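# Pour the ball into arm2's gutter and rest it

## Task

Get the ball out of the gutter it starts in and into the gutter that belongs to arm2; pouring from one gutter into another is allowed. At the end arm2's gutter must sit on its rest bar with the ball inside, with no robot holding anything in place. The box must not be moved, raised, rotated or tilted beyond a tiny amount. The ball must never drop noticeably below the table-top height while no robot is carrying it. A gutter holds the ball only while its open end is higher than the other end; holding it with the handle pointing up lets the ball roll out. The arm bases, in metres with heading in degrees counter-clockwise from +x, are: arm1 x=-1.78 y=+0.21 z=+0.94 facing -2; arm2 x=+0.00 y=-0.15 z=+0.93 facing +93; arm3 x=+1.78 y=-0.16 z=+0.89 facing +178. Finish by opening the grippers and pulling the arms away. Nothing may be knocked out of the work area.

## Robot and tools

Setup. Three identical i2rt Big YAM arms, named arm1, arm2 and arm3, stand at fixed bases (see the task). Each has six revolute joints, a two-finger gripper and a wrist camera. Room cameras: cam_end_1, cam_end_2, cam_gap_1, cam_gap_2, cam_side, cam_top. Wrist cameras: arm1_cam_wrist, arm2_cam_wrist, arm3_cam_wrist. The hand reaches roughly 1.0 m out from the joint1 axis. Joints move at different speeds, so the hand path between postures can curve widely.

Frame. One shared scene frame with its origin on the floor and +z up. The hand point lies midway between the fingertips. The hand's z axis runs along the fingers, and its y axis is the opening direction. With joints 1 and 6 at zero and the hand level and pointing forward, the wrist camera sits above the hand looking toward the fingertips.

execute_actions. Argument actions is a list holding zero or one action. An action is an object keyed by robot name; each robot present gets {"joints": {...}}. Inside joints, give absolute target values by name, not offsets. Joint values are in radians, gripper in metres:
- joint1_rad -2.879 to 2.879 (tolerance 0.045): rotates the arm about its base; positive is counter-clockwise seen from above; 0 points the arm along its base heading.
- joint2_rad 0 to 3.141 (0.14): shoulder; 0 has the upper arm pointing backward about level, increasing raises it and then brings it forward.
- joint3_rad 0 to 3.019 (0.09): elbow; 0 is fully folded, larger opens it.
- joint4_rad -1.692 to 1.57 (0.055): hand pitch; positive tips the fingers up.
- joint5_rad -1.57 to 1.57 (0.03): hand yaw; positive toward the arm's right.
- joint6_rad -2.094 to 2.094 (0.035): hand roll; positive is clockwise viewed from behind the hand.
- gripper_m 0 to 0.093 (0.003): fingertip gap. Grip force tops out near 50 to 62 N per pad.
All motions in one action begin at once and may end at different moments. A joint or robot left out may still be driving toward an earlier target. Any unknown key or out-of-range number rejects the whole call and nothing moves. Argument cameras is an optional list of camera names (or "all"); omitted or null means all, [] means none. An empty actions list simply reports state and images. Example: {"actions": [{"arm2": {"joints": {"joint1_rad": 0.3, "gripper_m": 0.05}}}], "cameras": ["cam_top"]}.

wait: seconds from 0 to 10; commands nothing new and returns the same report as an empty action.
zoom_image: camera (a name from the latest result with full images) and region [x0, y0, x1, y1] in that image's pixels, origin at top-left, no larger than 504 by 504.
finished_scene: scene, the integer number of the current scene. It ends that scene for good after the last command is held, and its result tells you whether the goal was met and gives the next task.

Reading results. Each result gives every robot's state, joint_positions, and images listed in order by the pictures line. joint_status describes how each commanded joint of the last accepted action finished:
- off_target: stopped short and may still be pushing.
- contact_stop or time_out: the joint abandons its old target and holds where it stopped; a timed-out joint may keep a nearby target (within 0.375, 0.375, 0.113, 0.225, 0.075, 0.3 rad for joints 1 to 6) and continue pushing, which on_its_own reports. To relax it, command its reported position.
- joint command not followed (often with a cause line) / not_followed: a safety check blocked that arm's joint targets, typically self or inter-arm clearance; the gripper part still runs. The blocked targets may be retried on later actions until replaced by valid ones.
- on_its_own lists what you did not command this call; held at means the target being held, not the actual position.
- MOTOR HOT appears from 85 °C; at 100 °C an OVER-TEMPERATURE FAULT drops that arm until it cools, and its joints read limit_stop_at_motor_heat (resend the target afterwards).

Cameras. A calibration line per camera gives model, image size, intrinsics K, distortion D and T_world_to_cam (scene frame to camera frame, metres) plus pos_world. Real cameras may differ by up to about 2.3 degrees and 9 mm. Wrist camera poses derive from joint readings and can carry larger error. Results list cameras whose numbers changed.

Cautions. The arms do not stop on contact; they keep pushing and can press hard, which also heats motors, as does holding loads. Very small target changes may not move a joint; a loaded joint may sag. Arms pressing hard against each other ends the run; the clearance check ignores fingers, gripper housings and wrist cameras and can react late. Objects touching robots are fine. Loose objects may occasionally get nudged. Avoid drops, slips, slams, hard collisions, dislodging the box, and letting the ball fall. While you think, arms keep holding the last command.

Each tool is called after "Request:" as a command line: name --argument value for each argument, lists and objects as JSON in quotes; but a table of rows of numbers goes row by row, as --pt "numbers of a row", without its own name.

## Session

Request:
execute_actions --actions '[]'

Scene clock: 0.00 s.
arm1.joint_positions: joint1_rad=+0.066 joint2_rad=+0.512 joint3_rad=+1.407 joint4_rad=-1.624 joint5_rad=-0.118 joint6_rad=-0.438 gripper_m=+0.095
arm1.joint_status: not commanded
arm1.hand: x=-1.6325 y=+0.2368 z=+1.4535 quat_wxyz=(-0.408, +0.236, -0.881, +0.028) (m; scene frame)
arm2.joint_positions: joint1_rad=+0.573 joint2_rad=+0.559 joint3_rad=+1.613 joint4_rad=-1.443 joint5_rad=-0.279 joint6_rad=+0.059 gripper_m=+0.094
arm2.joint_status: not commanded
arm2.hand: x=-0.1242 y=-0.0641 z=+1.5566 quat_wxyz=(-0.136, +0.757, -0.329, -0.548) (m; scene frame)
arm3.joint_positions: joint1_rad=-0.576 joint2_rad=+0.521 joint3_rad=+1.423 joint4_rad=-1.193 joint5_rad=+0.189 joint6_rad=-0.419 gripper_m=+0.095
arm3.joint_status: not commanded
arm3.hand: x=+1.6371 y=-0.0213 z=+1.4962 quat_wxyz=(-0.359, +0.790, -0.133, -0.479) (m; scene frame)
pictures: arm1_cam_wrist, arm2_cam_wrist, arm3_cam_wrist, cam_end_1, cam_end_2, cam_gap_1, cam_gap_2, cam_side, cam_top
camera_calibration (this result's frames):
arm1_cam_wrist: T_world_to_cam=[[0.405335, -0.884555, 0.230796, 0.54048], [-0.871412, -0.450168, -0.194911, -1.02586], [0.276306, -0.122114, -0.95328, 1.99437], [0, 0, 0, 1]] pos_world=[-1.66408, 0.259816, 1.5765]
arm2_cam_wrist: T_world_to_cam=[[0.630639, 0.759186, -0.161032, 0.382578], [0.584405, -0.601082, -0.545135, 0.891225], [-0.510652, 0.249675, -0.822738, 1.3549], [0, 0, 0, 1]] pos_world=[-0.0702233, -0.0930341, 1.66217]
arm3_cam_wrist: T_world_to_cam=[[0.555229, 0.701665, 0.446529, -1.56212], [0.797068, -0.295606, -0.526593, -0.517028], [-0.237495, 0.648293, -0.723403, 1.60929], [0, 0, 0, 1]] pos_world=[1.66164, -0.100044, 1.58944]
Images, in order (width x height): arm1_cam_wrist 504x504, arm2_cam_wrist 504x504, arm3_cam_wrist 504x504, cam_end_1 672x504, cam_end_2 672x504, cam_gap_1 672x504, cam_gap_2 672x504, cam_side 672x504, cam_top 672x504.

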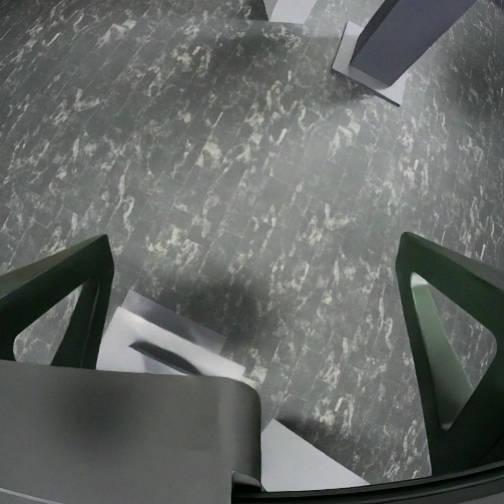

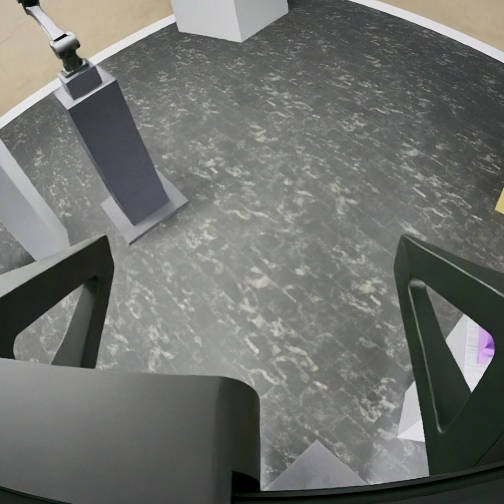

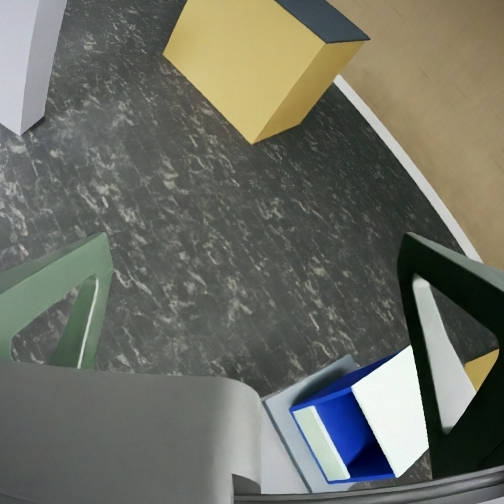

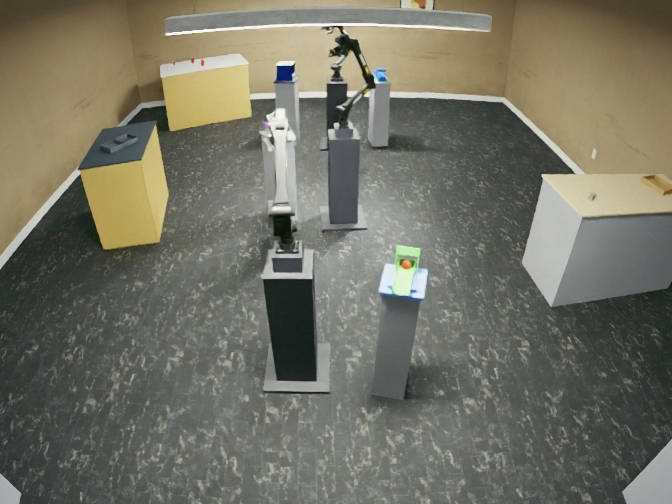

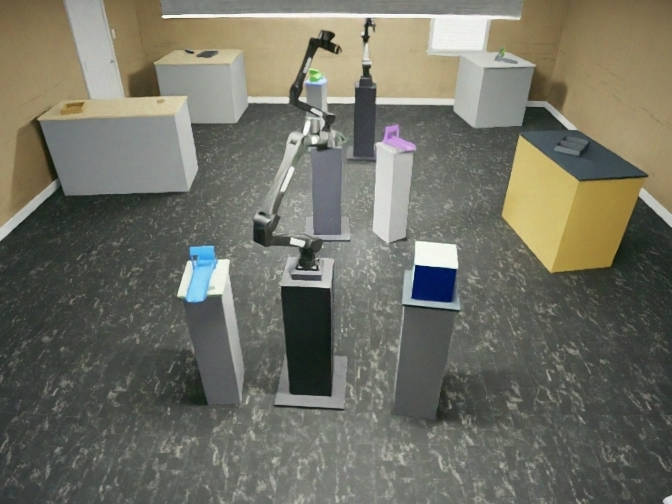

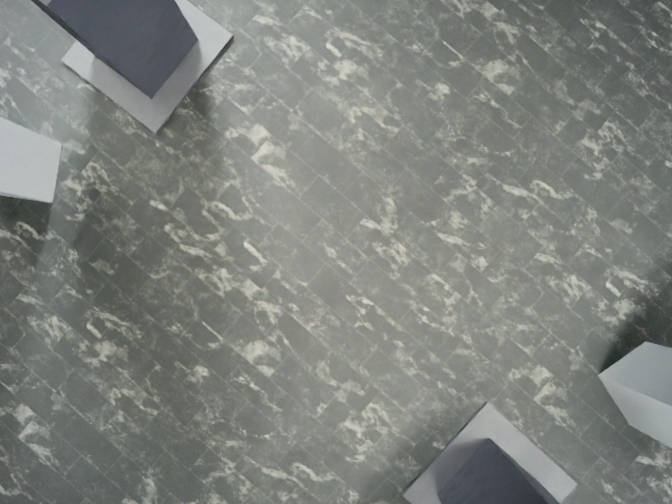

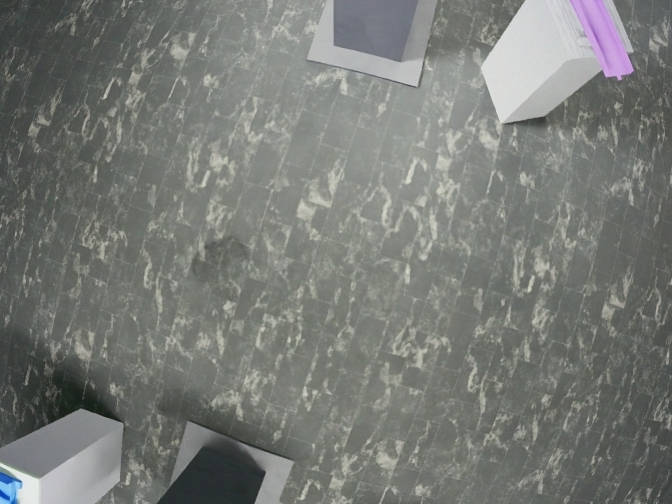

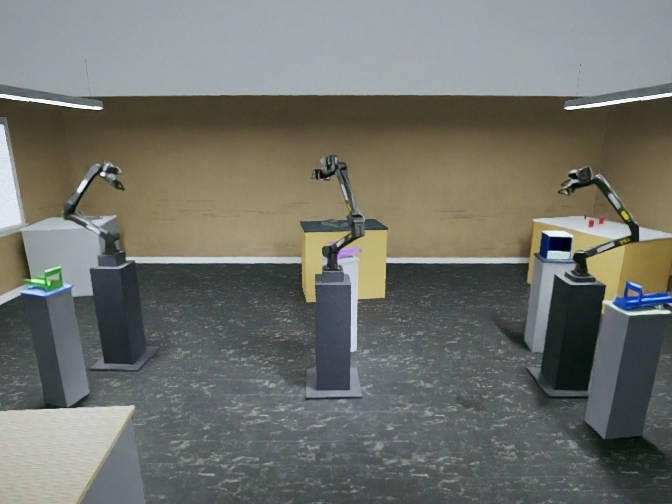

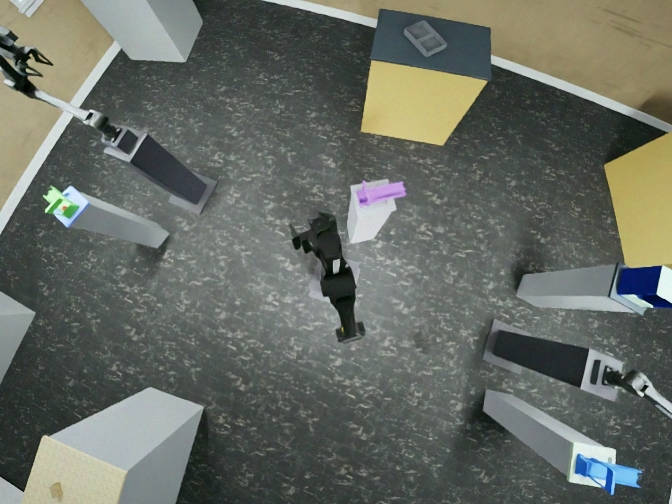

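Request:
execute_actions --actions '[{"arm2":{"joints":{"joint1_rad":-0.06,"joint2_rad":1.68,"joint3_rad":1.5,"joint4_rad":-1.3,"joint5_rad":0.125,"joint6_rad":-0.63}},"arm1":{"joints":{"joint1_rad":-1.68,"joint2_rad":1.92,"joint3_rad":1.88,"joint4_rad":-1.52,"joint5_rad":0.15,"joint6_rad":0.1}}}]' --cameras '["arm1_cam_wrist","arm2_cam_wrist","cam_end_1"]'

Scene clock: 2.57 s.
arm1.joint_positions: joint1_rad=-1.675 joint2_rad=+1.936 joint3_rad=+1.863 joint4_rad=-1.513 joint5_rad=+0.151 joint6_rad=+0.093 gripper_m=+0.095
arm1.joint_status: all done
arm1.hand: x=-1.8862 y=-0.3765 z=+1.1324 quat_wxyz=(+0.061, -0.780, -0.620, +0.048) (m; scene frame)
arm2.joint_positions: joint1_rad=-0.061 joint2_rad=+1.689 joint3_rad=+1.497 joint4_rad=-1.302 joint5_rad=+0.124 joint6_rad=-0.619 gripper_m=+0.094
arm2.joint_status: all done
arm2.hand: x=+0.0285 y=+0.3728 z=+1.1104 quat_wxyz=(-0.064, +0.882, -0.465, +0.037) (m; scene frame)
arm3.joint_positions: joint1_rad=-0.576 joint2_rad=+0.521 joint3_rad=+1.423 joint4_rad=-1.193 joint5_rad=+0.189 joint6_rad=-0.419 gripper_m=+0.095
arm3.joint_status: not commanded
arm3.hand: x=+1.6371 y=-0.0213 z=+1.4962 quat_wxyz=(-0.359, +0.790, -0.133, -0.479) (m; scene frame)
pictures: arm1_cam_wrist, arm2_cam_wrist, cam_end_1
camera_calibration (this result's frames):
arm1_cam_wrist: T_world_to_cam=[[-0.964678, 0.224333, 0.138096, -1.88675], [0.262677, 0.779528, 0.568628, 0.151783], [0.0199129, 0.584817, -0.810921, 1.30484], [0, 0, 0, 1]] pos_world=[-1.88596, -0.458149, 1.23236]
arm2_cam_wrist: T_world_to_cam=[[0.817539, 0.561654, 0.12718, -0.369029], [0.400498, -0.713221, 0.575254, -0.375675], [0.413801, -0.419357, -0.808028, 1.16346], [0, 0, 0, 1]] pos_world=[-0.0292894, 0.427234, 1.20315]
Images, in order (width x height): arm1_cam_wrist 504x504, arm2_cam_wrist 504x504, cam_end_1 672x504.

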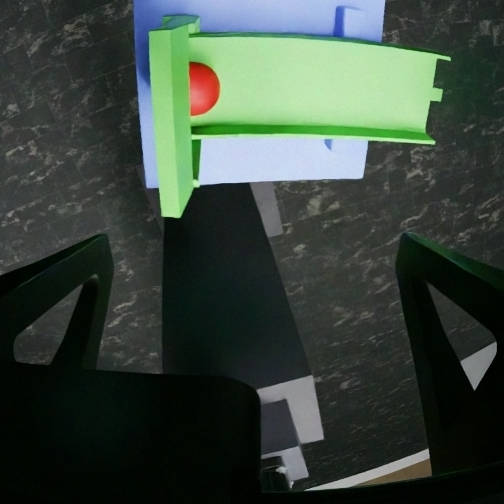

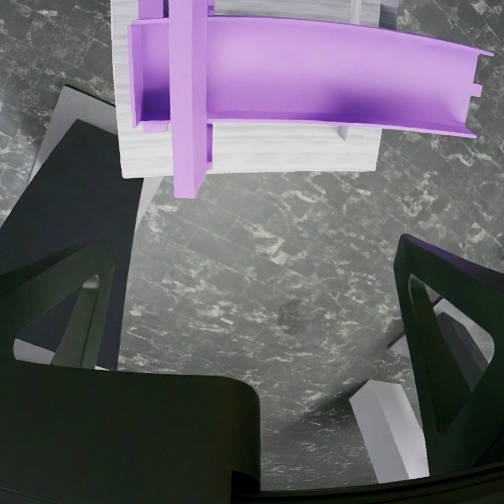

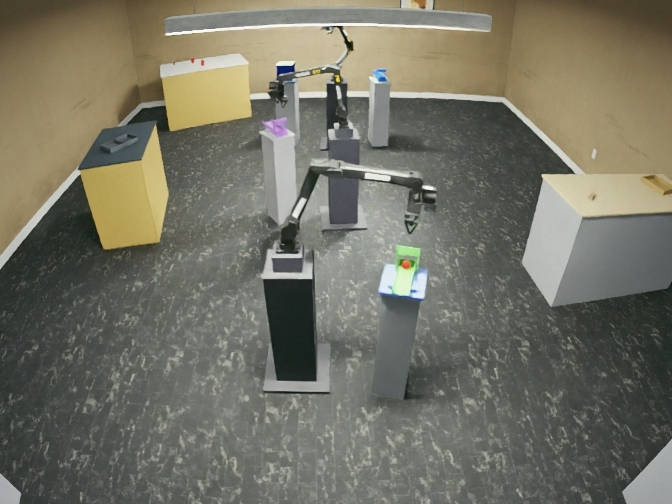

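Request:
execute_actions --actions '[{"arm2":{"joints":{"joint1_rad":0.015,"joint2_rad":1.75,"joint3_rad":1.41,"joint4_rad":-1.13,"joint6_rad":-0.54}},"arm1":{"joints":{"joint1_rad":-1.61,"joint2_rad":1.985,"joint3_rad":1.725,"joint4_rad":-1.28,"joint6_rad":0.17}}}]' --cameras '["arm1_cam_wrist","arm2_cam_wrist"]'

Scene clock: 3.87 s.
arm1.joint_positions: joint1_rad=-1.604 joint2_rad=+2.006 joint3_rad=+1.723 joint4_rad=-1.290 joint5_rad=+0.151 joint6_rad=+0.161 gripper_m=+0.095
arm1.joint_status: all done
arm1.hand: x=-1.8455 y=-0.3940 z=+1.0384 quat_wxyz=(+0.053, -0.780, -0.621, +0.056) (m; scene frame)
arm2.joint_positions: joint1_rad=+0.017 joint2_rad=+1.758 joint3_rad=+1.413 joint4_rad=-1.141 joint5_rad=+0.124 joint6_rad=-0.551 gripper_m=+0.094
arm2.joint_status: all done
arm2.hand: x=-0.0130 y=+0.3854 z=+1.0459 quat_wxyz=(-0.071, +0.884, -0.461, +0.030) (m; scene frame)
arm3.joint_positions: joint1_rad=-0.576 joint2_rad=+0.521 joint3_rad=+1.423 joint4_rad=-1.193 joint5_rad=+0.189 joint6_rad=-0.419 gripper_m=+0.095
arm3.joint_status: not commanded
arm3.hand: x=+1.6371 y=-0.0213 z=+1.4962 quat_wxyz=(-0.359, +0.790, -0.133, -0.479) (m; scene frame)
pictures: arm1_cam_wrist, arm2_cam_wrist
camera_calibration (this result's frames):
arm1_cam_wrist: T_world_to_cam=[[-0.965083, 0.22403, 0.135742, -1.82899], [0.261481, 0.793091, 0.550122, 0.230623], [0.0155879, 0.566408, -0.823978, 1.23637], [0, 0, 0, 1]] pos_world=[-1.8447, -0.473449, 1.14015]
arm2_cam_wrist: T_world_to_cam=[[0.811998, 0.568456, 0.132352, -0.34209], [0.41146, -0.718348, 0.560961, -0.295885], [0.413956, -0.401042, -0.817194, 1.13633], [0, 0, 0, 1]] pos_world=[-0.0708688, 0.43763, 1.13986]
Images, in order (width x height): arm1_cam_wrist 504x504, arm2_cam_wrist 504x504.

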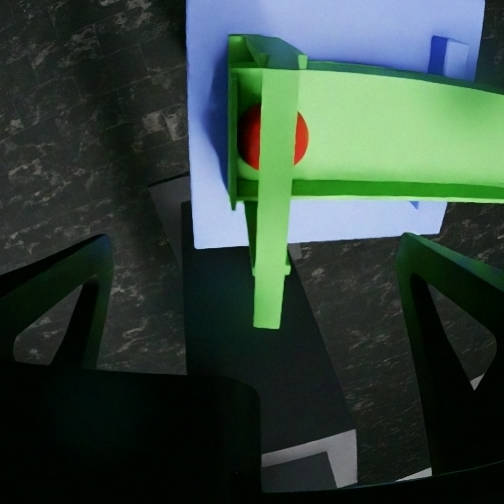

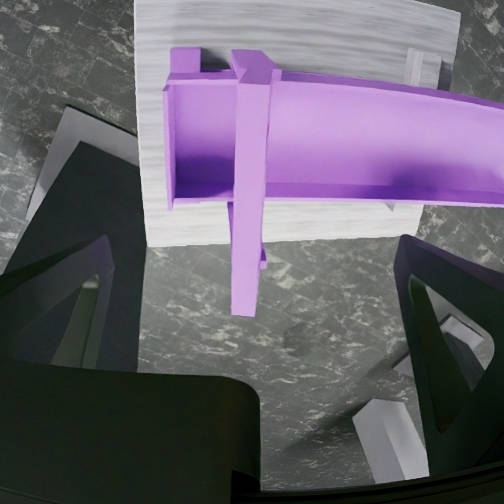

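Request:
execute_actions --actions '[{"arm2":{"joints":{"joint1_rad":-0.018,"joint2_rad":1.825,"joint3_rad":1.288,"joint4_rad":-0.94,"joint6_rad":-0.52}},"arm1":{"joints":{"joint1_rad":-1.638,"joint2_rad":2.045,"joint3_rad":1.64,"joint4_rad":-1.145,"joint6_rad":0.19}}}]' --cameras '["arm1_cam_wrist","arm2_cam_wrist"]'

Scene clock: 5.07 s.
arm1.joint_positions: joint1_rad=-1.639 joint2_rad=+2.057 joint3_rad=+1.642 joint4_rad=-1.154 joint5_rad=+0.151 joint6_rad=+0.181 gripper_m=+0.095
arm1.joint_status: all done
arm1.hand: x=-1.8671 y=-0.3907 z=+0.9794 quat_wxyz=(+0.052, -0.797, -0.599, +0.057) (m; scene frame)
arm2.joint_positions: joint1_rad=-0.010 joint2_rad=+1.835 joint3_rad=+1.287 joint4_rad=-0.950 joint5_rad=+0.124 joint6_rad=-0.531 gripper_m=+0.094
arm2.joint_status: all done
arm2.hand: x=+0.0019 y=+0.3769 z=+0.9643 quat_wxyz=(-0.065, +0.874, -0.481, +0.034) (m; scene frame)
arm3.joint_positions: joint1_rad=-0.576 joint2_rad=+0.521 joint3_rad=+1.423 joint4_rad=-1.193 joint5_rad=+0.189 joint6_rad=-0.419 gripper_m=+0.095
arm3.joint_status: not commanded
arm3.hand: x=+1.6371 y=-0.0213 z=+1.4962 quat_wxyz=(-0.359, +0.790, -0.133, -0.479) (m; scene frame)
pictures: arm1_cam_wrist, arm2_cam_wrist
camera_calibration (this result's frames):
arm1_cam_wrist: T_world_to_cam=[[-0.951187, 0.277694, 0.134646, -1.79461], [0.305152, 0.781093, 0.544772, 0.348147], [0.0461087, 0.559268, -0.827704, 1.24405], [0, 0, 0, 1]] pos_world=[-1.87061, -0.469336, 1.08168]
arm2_cam_wrist: T_world_to_cam=[[0.837854, 0.531175, 0.125909, -0.318295], [0.378346, -0.731305, 0.567491, -0.263671], [0.393515, -0.427838, -0.813696, 1.06689], [0, 0, 0, 1]] pos_world=[-0.0533942, 0.432704, 1.05783]
Images, in order (width x height): arm1_cam_wrist 504x504, arm2_cam_wrist 504x504.

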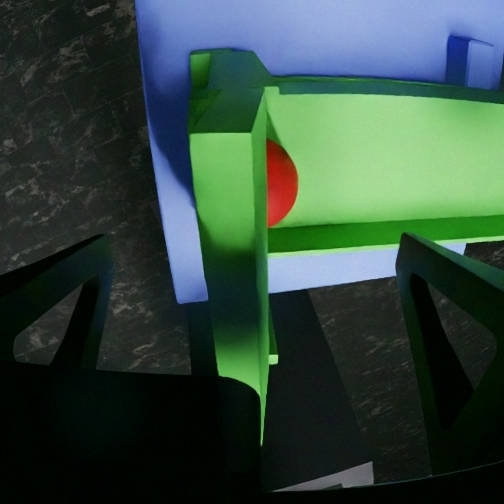

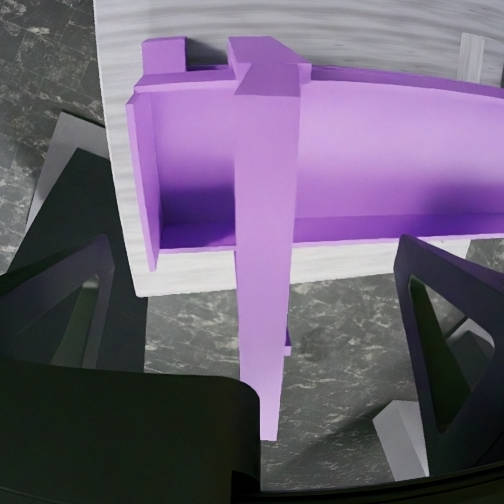

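Request:
execute_actions --actions '[{"arm2":{"joints":{"gripper_m":0}},"arm1":{"joints":{"joint1_rad":-1.625,"gripper_m":0}}}]' --cameras '[]'

Request:
execute_actions --actions '[{"arm2":{"joints":{"joint2_rad":1.65,"joint4_rad":-1.05}},"arm1":{"joints":{"joint2_rad":1.9,"joint4_rad":-1.24,"joint5_rad":0.36}}}]' --cameras '["arm1_cam_wrist","arm2_cam_wrist","cam_end_1"]'

Scene clock: 6.07 s.
arm1.joint_positions: joint1_rad=-1.630 joint2_rad=+2.049 joint3_rad=+1.642 joint4_rad=-1.154 joint5_rad=+0.166 joint6_rad=+0.180 gripper_m=+0.012
arm1.joint_status: gripper_m off_target (ended at +0.012, target +0.000); the others done
arm1.hand: x=-1.8640 y=-0.3920 z=+0.9845 quat_wxyz=(+0.054, -0.793, -0.603, +0.066) (m; scene frame)
arm2.joint_positions: joint1_rad=-0.011 joint2_rad=+1.821 joint3_rad=+1.287 joint4_rad=-0.943 joint5_rad=+0.129 joint6_rad=-0.529 gripper_m=+0.011
arm2.joint_status: gripper_m off_target (ended at +0.011, target +0.000)
arm2.hand: x=+0.0033 y=+0.3799 z=+0.9718 quat_wxyz=(-0.076, +0.872, -0.483, +0.031) (m; scene frame)
arm3.joint_positions: joint1_rad=-0.576 joint2_rad=+0.521 joint3_rad=+1.423 joint4_rad=-1.193 joint5_rad=+0.189 joint6_rad=-0.419 gripper_m=+0.095
arm3.joint_status: not commanded
arm3.hand: x=+1.6371 y=-0.0213 z=+1.4962 quat_wxyz=(-0.359, +0.790, -0.133, -0.479) (m; scene frame)
pictures: none
No camera images: the call's "cameras" was empty. Leave "cameras" out to get every camera's image.

Scene clock: 7.27 s.
arm1.joint_positions: joint1_rad=-1.627 joint2_rad=+1.908 joint3_rad=+1.632 joint4_rad=-1.233 joint5_rad=+0.353 joint6_rad=+0.183 gripper_m=+0.012
arm1.joint_status: all done
arm1.hand: x=-1.8911 y=-0.3732 z=+1.0704 quat_wxyz=(+0.097, -0.786, -0.591, +0.151) (m; scene frame)
arm2.joint_positions: joint1_rad=-0.011 joint2_rad=+1.652 joint3_rad=+1.281 joint4_rad=-1.046 joint5_rad=+0.124 joint6_rad=-0.529 gripper_m=+0.011
arm2.joint_status: all done
arm2.hand: x=+0.0030 y=+0.3600 z=+1.0510 quat_wxyz=(-0.100, +0.869, -0.484, +0.013) (m; scene frame)
arm3.joint_positions: joint1_rad=-0.576 joint2_rad=+0.521 joint3_rad=+1.423 joint4_rad=-1.193 joint5_rad=+0.189 joint6_rad=-0.419 gripper_m=+0.095
arm3.joint_status: not commanded
arm3.hand: x=+1.6371 y=-0.0213 z=+1.4962 quat_wxyz=(-0.359, +0.790, -0.133, -0.479) (m; scene frame)
pictures: arm1_cam_wrist, arm2_cam_wrist, cam_end_1
camera_calibration (this result's frames):
arm1_cam_wrist: T_world_to_cam=[[-0.905834, 0.282281, 0.315884, -1.94101], [0.403249, 0.803063, 0.438727, 0.599441], [-0.129831, 0.524793, -0.841271, 0.979638], [0, 0, 0, 1]] pos_world=[-1.87277, -0.447586, 1.17428]
arm2_cam_wrist: T_world_to_cam=[[0.83983, 0.516777, 0.166217, -0.358411], [0.377632, -0.776128, 0.504994, -0.243855], [0.389975, -0.36134, -0.846967, 1.14078], [0, 0, 0, 1]] pos_world=[-0.0517833, 0.408166, 1.14892]
Images, in order (width x height): arm1_cam_wrist 504x504, arm2_cam_wrist 504x504, cam_end_1 672x504.

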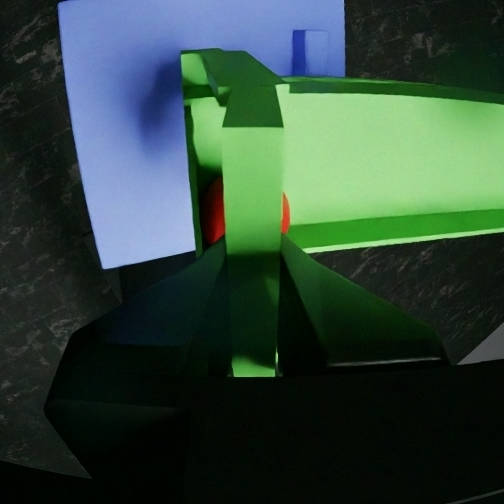

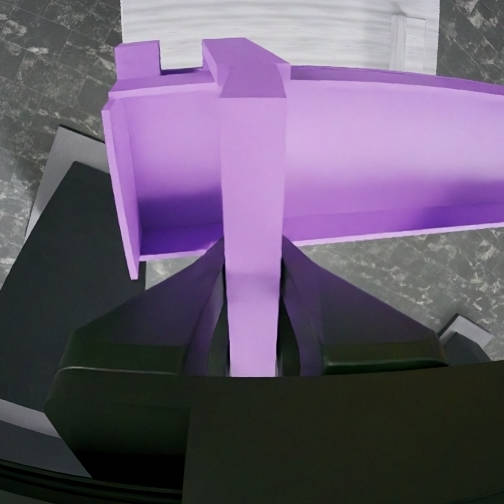

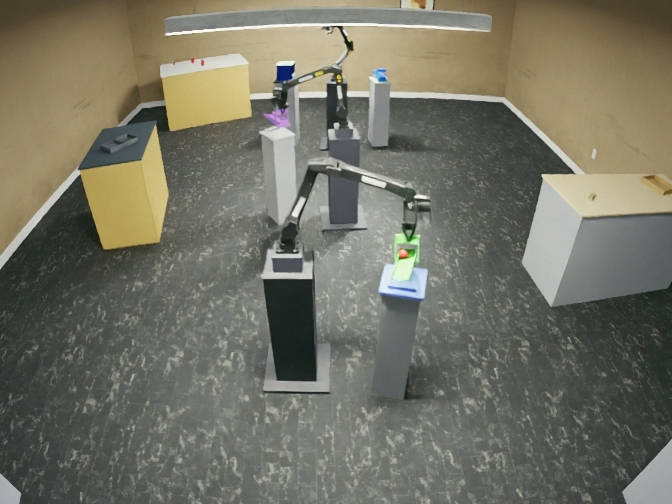

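Request:
execute_actions --actions '[{"arm2":{"joints":{"joint1_rad":0.5,"joint6_rad":-1.0,"joint5_rad":0,"joint4_rad":-0.9}},"arm1":{"joints":{"joint2_rad":1.85,"joint4_rad":-1.12,"joint5_rad":0.38,"joint6_rad":-0.4,"joint1_rad":-1.4}}}]' --cameras '["arm1_cam_wrist"]'

Request:
execute_actions --actions '[{"arm2":{"joints":{"joint1_rad":1.32,"joint6_rad":-1.58,"joint2_rad":1.9,"joint3_rad":1.6}},"arm1":{"joints":{"joint3_rad":1.8,"joint4_rad":-1.1,"joint5_rad":0.24,"joint6_rad":-1.0,"joint1_rad":-0.95}}}]' --cameras '["arm1_cam_wrist"]'

Request:
execute_actions --actions '[{"arm2":{"joints":{"joint2_rad":2.18,"joint3_rad":1.89,"joint4_rad":-0.84}},"arm1":{"joints":{"joint2_rad":1.92,"joint3_rad":1.95,"joint4_rad":-1.14,"joint5_rad":0,"joint6_rad":-1.58,"joint1_rad":-0.5}}}]' --cameras '["arm1_cam_wrist","cam_side"]'

Request:
execute_actions --actions '[{"arm1":{"joints":{"joint2_rad":2.0,"joint3_rad":2.1,"joint4_rad":-1.27,"joint1_rad":-0.165}}}]' --cameras '["arm1_cam_wrist","cam_side","cam_gap_1"]'

Request:
zoom_image --camera "cam_side" --region '[150,190,270,290]'

Scene clock: 9.17 s.
arm1.joint_positions: joint1_rad=-1.406 joint2_rad=+1.887 joint3_rad=+1.632 joint4_rad=-1.130 joint5_rad=+0.373 joint6_rad=-0.390 gripper_m=+0.012
arm1.joint_status: all done
arm1.hand: x=-1.7605 y=-0.4075 z=+1.0863 quat_wxyz=(+0.092, -0.504, -0.838, +0.185) (m; scene frame)
arm2.joint_positions: joint1_rad=+0.511 joint2_rad=+1.652 joint3_rad=+1.281 joint4_rad=-0.911 joint5_rad=-0.004 joint6_rad=-0.987 gripper_m=+0.011
arm2.joint_status: all done
arm2.hand: x=-0.2897 y=+0.3089 z=+1.0564 quat_wxyz=(-0.122, +0.989, -0.012, -0.079) (m; scene frame)
arm3.joint_positions: joint1_rad=-0.576 joint2_rad=+0.521 joint3_rad=+1.423 joint4_rad=-1.193 joint5_rad=+0.189 joint6_rad=-0.419 gripper_m=+0.095
arm3.joint_status: not commanded
arm3.hand: x=+1.6371 y=-0.0213 z=+1.4962 quat_wxyz=(-0.359, +0.790, -0.133, -0.479) (m; scene frame)
pictures: arm1_cam_wrist
camera_calibration (this result's frames):
arm1_cam_wrist: T_world_to_cam=[[-0.817276, -0.425486, 0.388616, -2.02956], [-0.199727, 0.841745, 0.501572, -0.546694], [-0.540527, 0.332305, -0.772919, 0.152271], [0, 0, 0, 1]] pos_world=[-1.6856, -0.453974, 1.18062]
Images, in order (width x height): arm1_cam_wrist 504x504.

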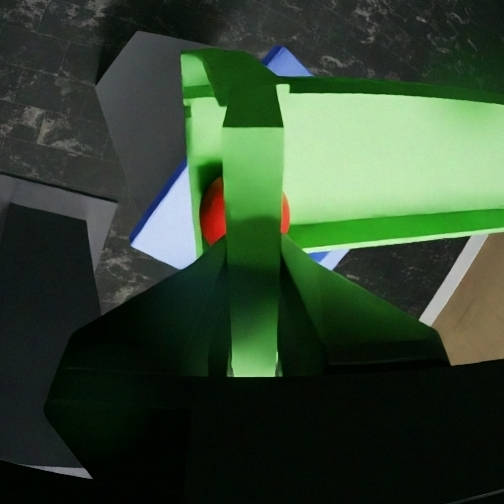

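Scene clock: 10.97 s.
arm1.joint_positions: joint1_rad=-0.954 joint2_rad=+1.883 joint3_rad=+1.735 joint4_rad=-1.105 joint5_rad=+0.236 joint6_rad=-0.991 gripper_m=+0.012
arm1.joint_status: all done
arm1.hand: x=-1.4510 y=-0.3571 z=+1.1272 quat_wxyz=(+0.012, -0.016, -0.981, +0.195) (m; scene frame)
arm2.joint_positions: joint1_rad=+1.325 joint2_rad=+1.929 joint3_rad=+1.548 joint4_rad=-0.903 joint5_rad=-0.002 joint6_rad=-1.569 gripper_m=+0.011
arm2.joint_status: all done
arm2.hand: x=-0.6296 y=-0.0271 z=+1.0092 quat_wxyz=(-0.111, +0.766, +0.627, -0.089) (m; scene frame)
arm3.joint_positions: joint1_rad=-0.576 joint2_rad=+0.521 joint3_rad=+1.423 joint4_rad=-1.193 joint5_rad=+0.189 joint6_rad=-0.419 gripper_m=+0.095
arm3.joint_status: not commanded
arm3.hand: x=+1.6371 y=-0.0213 z=+1.4962 quat_wxyz=(-0.359, +0.790, -0.133, -0.479) (m; scene frame)
pictures: arm1_cam_wrist
camera_calibration (this result's frames):
arm1_cam_wrist: T_world_to_cam=[[-0.0279068, -0.929473, 0.367834, -0.782342], [-0.801184, 0.240848, 0.54781, -1.68719], [-0.597767, -0.279415, -0.7514, 0.00869551], [0, 0, 0, 1]] pos_world=[-1.36839, -0.318379, 1.21857]
Images, in order (width x height): arm1_cam_wrist 504x504.

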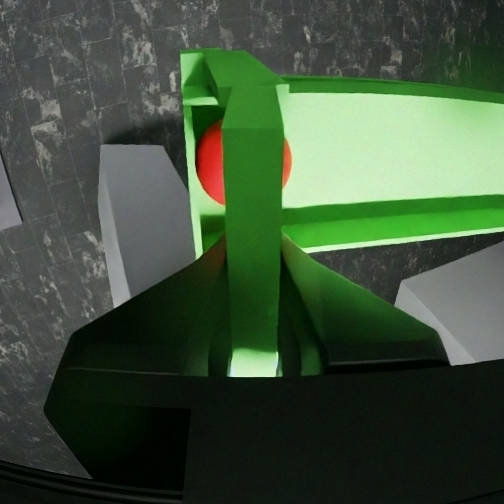

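Scene clock: 12.87 s.
arm1.joint_positions: joint1_rad=-0.502 joint2_rad=+1.944 joint3_rad=+1.869 joint4_rad=-1.142 joint5_rad=+0.000 joint6_rad=-1.571 gripper_m=+0.012
arm1.joint_status: all done
arm1.hand: x=-1.1860 y=-0.1386 z=+1.1404 quat_wxyz=(-0.086, +0.488, -0.855, +0.152) (m; scene frame)
arm2.joint_positions: joint1_rad=+1.325 joint2_rad=+2.209 joint3_rad=+1.823 joint4_rad=-0.849 joint5_rad=-0.002 joint6_rad=-1.570 gripper_m=+0.011
arm2.joint_status: all done
arm2.hand: x=-0.7223 y=-0.0081 z=+0.9444 quat_wxyz=(-0.130, +0.763, +0.625, -0.105) (m; scene frame)
arm3.joint_positions: joint1_rad=-0.576 joint2_rad=+0.521 joint3_rad=+1.423 joint4_rad=-1.193 joint5_rad=+0.189 joint6_rad=-0.419 gripper_m=+0.095
arm3.joint_status: not commanded
arm3.hand: x=+1.6371 y=-0.0213 z=+1.4962 quat_wxyz=(-0.359, +0.790, -0.133, -0.479) (m; scene frame)
pictures: arm1_cam_wrist, cam_side
camera_calibration (this result's frames):
arm1_cam_wrist: T_world_to_cam=[[0.813349, -0.480768, 0.327607, 0.52912], [-0.578484, -0.608501, 0.543216, -1.38314], [-0.0618117, -0.631339, -0.773039, 0.849584], [0, 0, 0, 1]] pos_world=[-1.17797, -0.0508801, 1.23476]
Images, in order (width x height): arm1_cam_wrist 504x504, cam_side 672x504.

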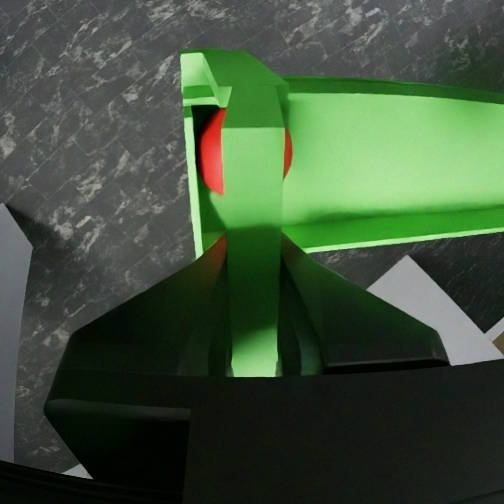

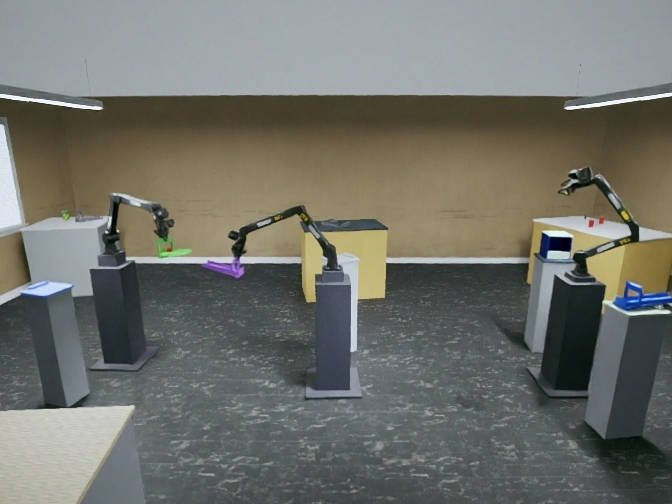

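Scene clock: 14.70 s.
arm1.joint_positions: joint1_rad=-0.167 joint2_rad=+2.023 joint3_rad=+2.010 joint4_rad=-1.268 joint5_rad=+0.000 joint6_rad=-1.574 gripper_m=+0.012
arm1.joint_status: all done
arm1.hand: x=-1.0925 y=+0.0735 z=+1.1428 quat_wxyz=(-0.091, +0.628, -0.765, +0.111) (m; scene frame)
arm2.joint_positions: joint1_rad=+1.325 joint2_rad=+2.209 joint3_rad=+1.823 joint4_rad=-0.849 joint5_rad=-0.002 joint6_rad=-1.570 gripper_m=+0.011
arm2.joint_status: not commanded
arm2.hand: x=-0.7223 y=-0.0081 z=+0.9444 quat_wxyz=(-0.130, +0.763, +0.625, -0.105) (m; scene frame)
arm3.joint_positions: joint1_rad=-0.576 joint2_rad=+0.521 joint3_rad=+1.423 joint4_rad=-1.193 joint5_rad=+0.189 joint6_rad=-0.419 gripper_m=+0.095
arm3.joint_status: not commanded
arm3.hand: x=+1.6371 y=-0.0213 z=+1.4962 quat_wxyz=(-0.359, +0.790, -0.133, -0.479) (m; scene frame)
pictures: arm1_cam_wrist, cam_gap_1, cam_side
camera_calibration (this result's frames):
arm1_cam_wrist: T_world_to_cam=[[0.945042, -0.188135, 0.267398, 0.745434], [-0.310416, -0.77309, 0.553149, -0.907639], [0.102657, -0.605753, -0.789002, 1.18719], [0, 0, 0, 1]] pos_world=[-1.10808, 0.1577, 1.23943]
Images, in order (width x height): arm1_cam_wrist 504x504, cam_gap_1 672x504, cam_side 672x504.

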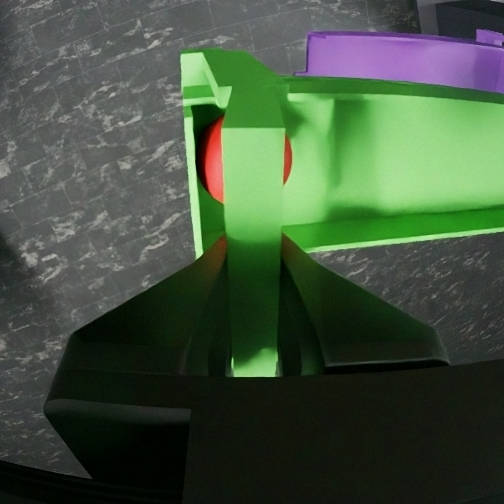

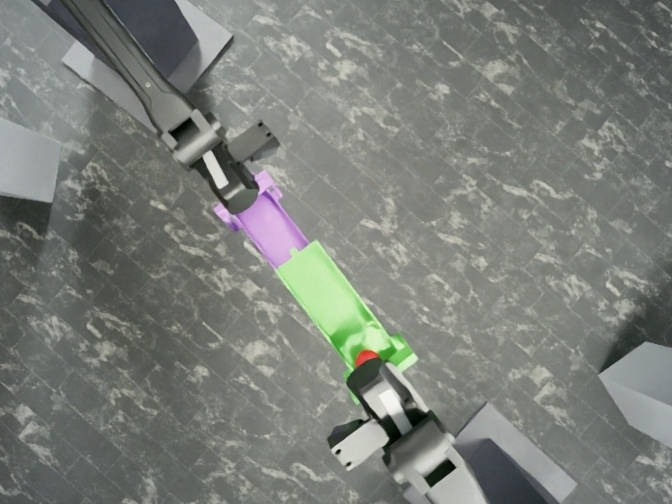

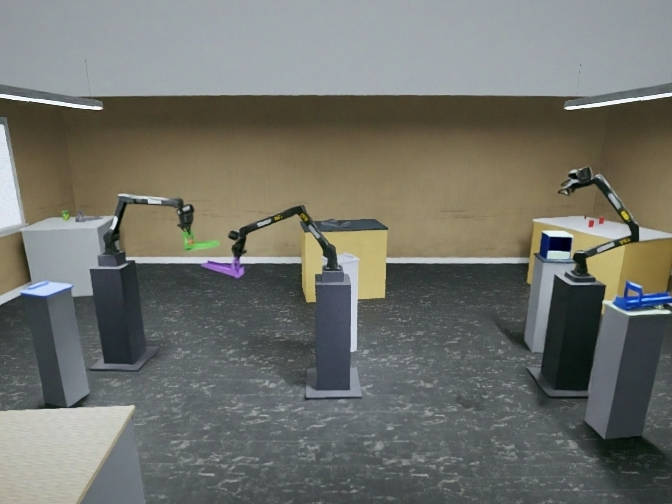

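Region (150, 190, 270, 290) of cam_side's 672x504 image, scaled by 4.200, with more detail than that image has.

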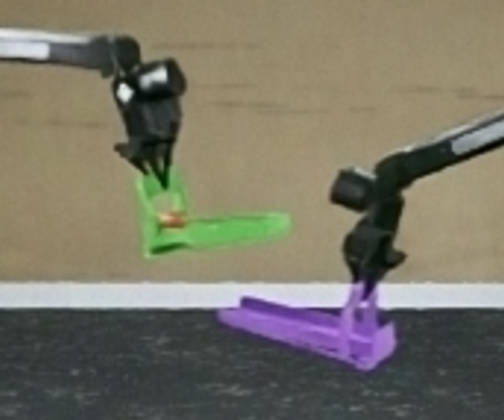

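Request:
execute_actions --actions '[{"arm1":{"joints":{"joint4_rad":-1.33,"joint1_rad":-0.153}},"arm2":{"joints":{"joint3_rad":1.95,"joint4_rad":-0.9}}}]' --cameras '["arm1_cam_wrist","cam_side","cam_gap_1"]'

Request:
zoom_image --camera "cam_side" --region '[150,190,270,290]'

Request:
zoom_image --camera "cam_gap_1" --region '[200,150,440,410]'

Scene clock: 15.87 s.
arm1.joint_positions: joint1_rad=-0.159 joint2_rad=+2.023 joint3_rad=+2.010 joint4_rad=-1.327 joint5_rad=+0.000 joint6_rad=-1.574 gripper_m=+0.012
arm1.joint_status: all done
arm1.hand: x=-1.1052 y=+0.0820 z=+1.1391 quat_wxyz=(-0.073, +0.634, -0.765, +0.088) (m; scene frame)
arm2.joint_positions: joint1_rad=+1.325 joint2_rad=+2.203 joint3_rad=+1.887 joint4_rad=-0.899 joint5_rad=-0.002 joint6_rad=-1.570 gripper_m=+0.011
arm2.joint_status: all done
arm2.hand: x=-0.7342 y=-0.0058 z=+0.9726 quat_wxyz=(-0.138, +0.762, +0.624, -0.111) (m; scene frame)
arm3.joint_positions: joint1_rad=-0.576 joint2_rad=+0.521 joint3_rad=+1.423 joint4_rad=-1.193 joint5_rad=+0.189 joint6_rad=-0.419 gripper_m=+0.095
arm3.joint_status: not commanded
arm3.hand: x=+1.6371 y=-0.0213 z=+1.4962 quat_wxyz=(-0.359, +0.790, -0.133, -0.479) (m; scene frame)
pictures: arm1_cam_wrist, cam_gap_1, cam_side
camera_calibration (this result's frames):
arm1_cam_wrist: T_world_to_cam=[[0.96045, -0.182864, 0.209991, 0.841967], [-0.271555, -0.781926, 0.561115, -0.868413], [0.0615896, -0.595947, -0.800658, 1.15777], [0, 0, 0, 1]] pos_world=[-1.1158, 0.164902, 1.23746]
Images, in order (width x height): arm1_cam_wrist 504x504, cam_gap_1 672x504, cam_side 672x504.

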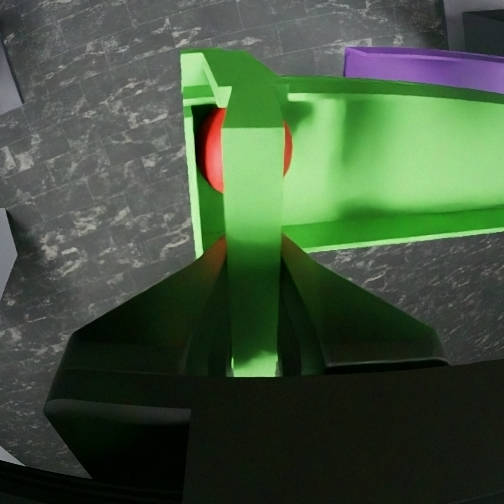

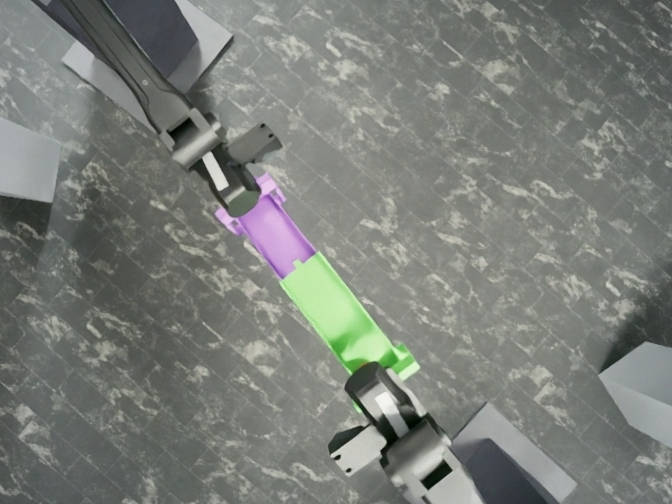

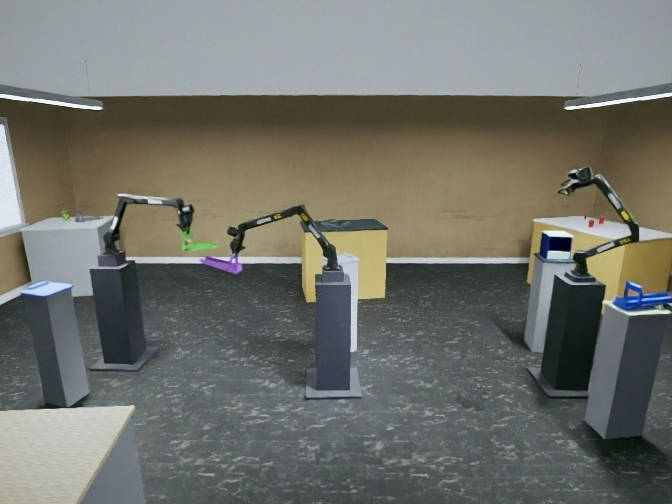

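Region (150, 190, 270, 290) of cam_side's 672x504 image, scaled by 4.200, with more detail than that image has.

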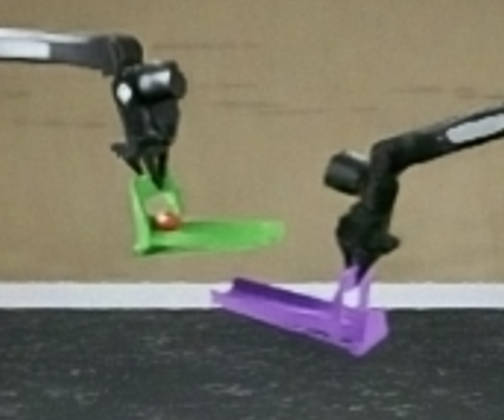

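Region (200, 150, 440, 410) of cam_gap_1's 672x504 image, scaled by 1.938, with more detail than that image has; it fills the left 465 columns of this view, and the rest is white.

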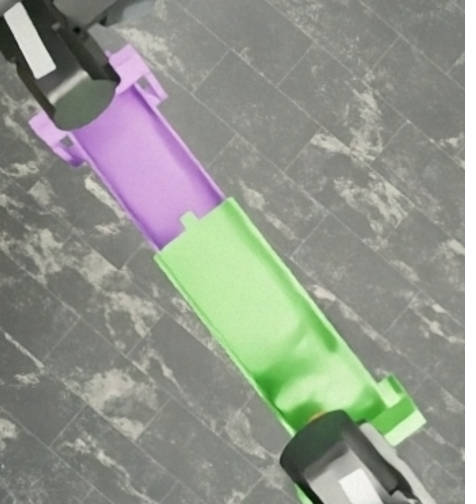

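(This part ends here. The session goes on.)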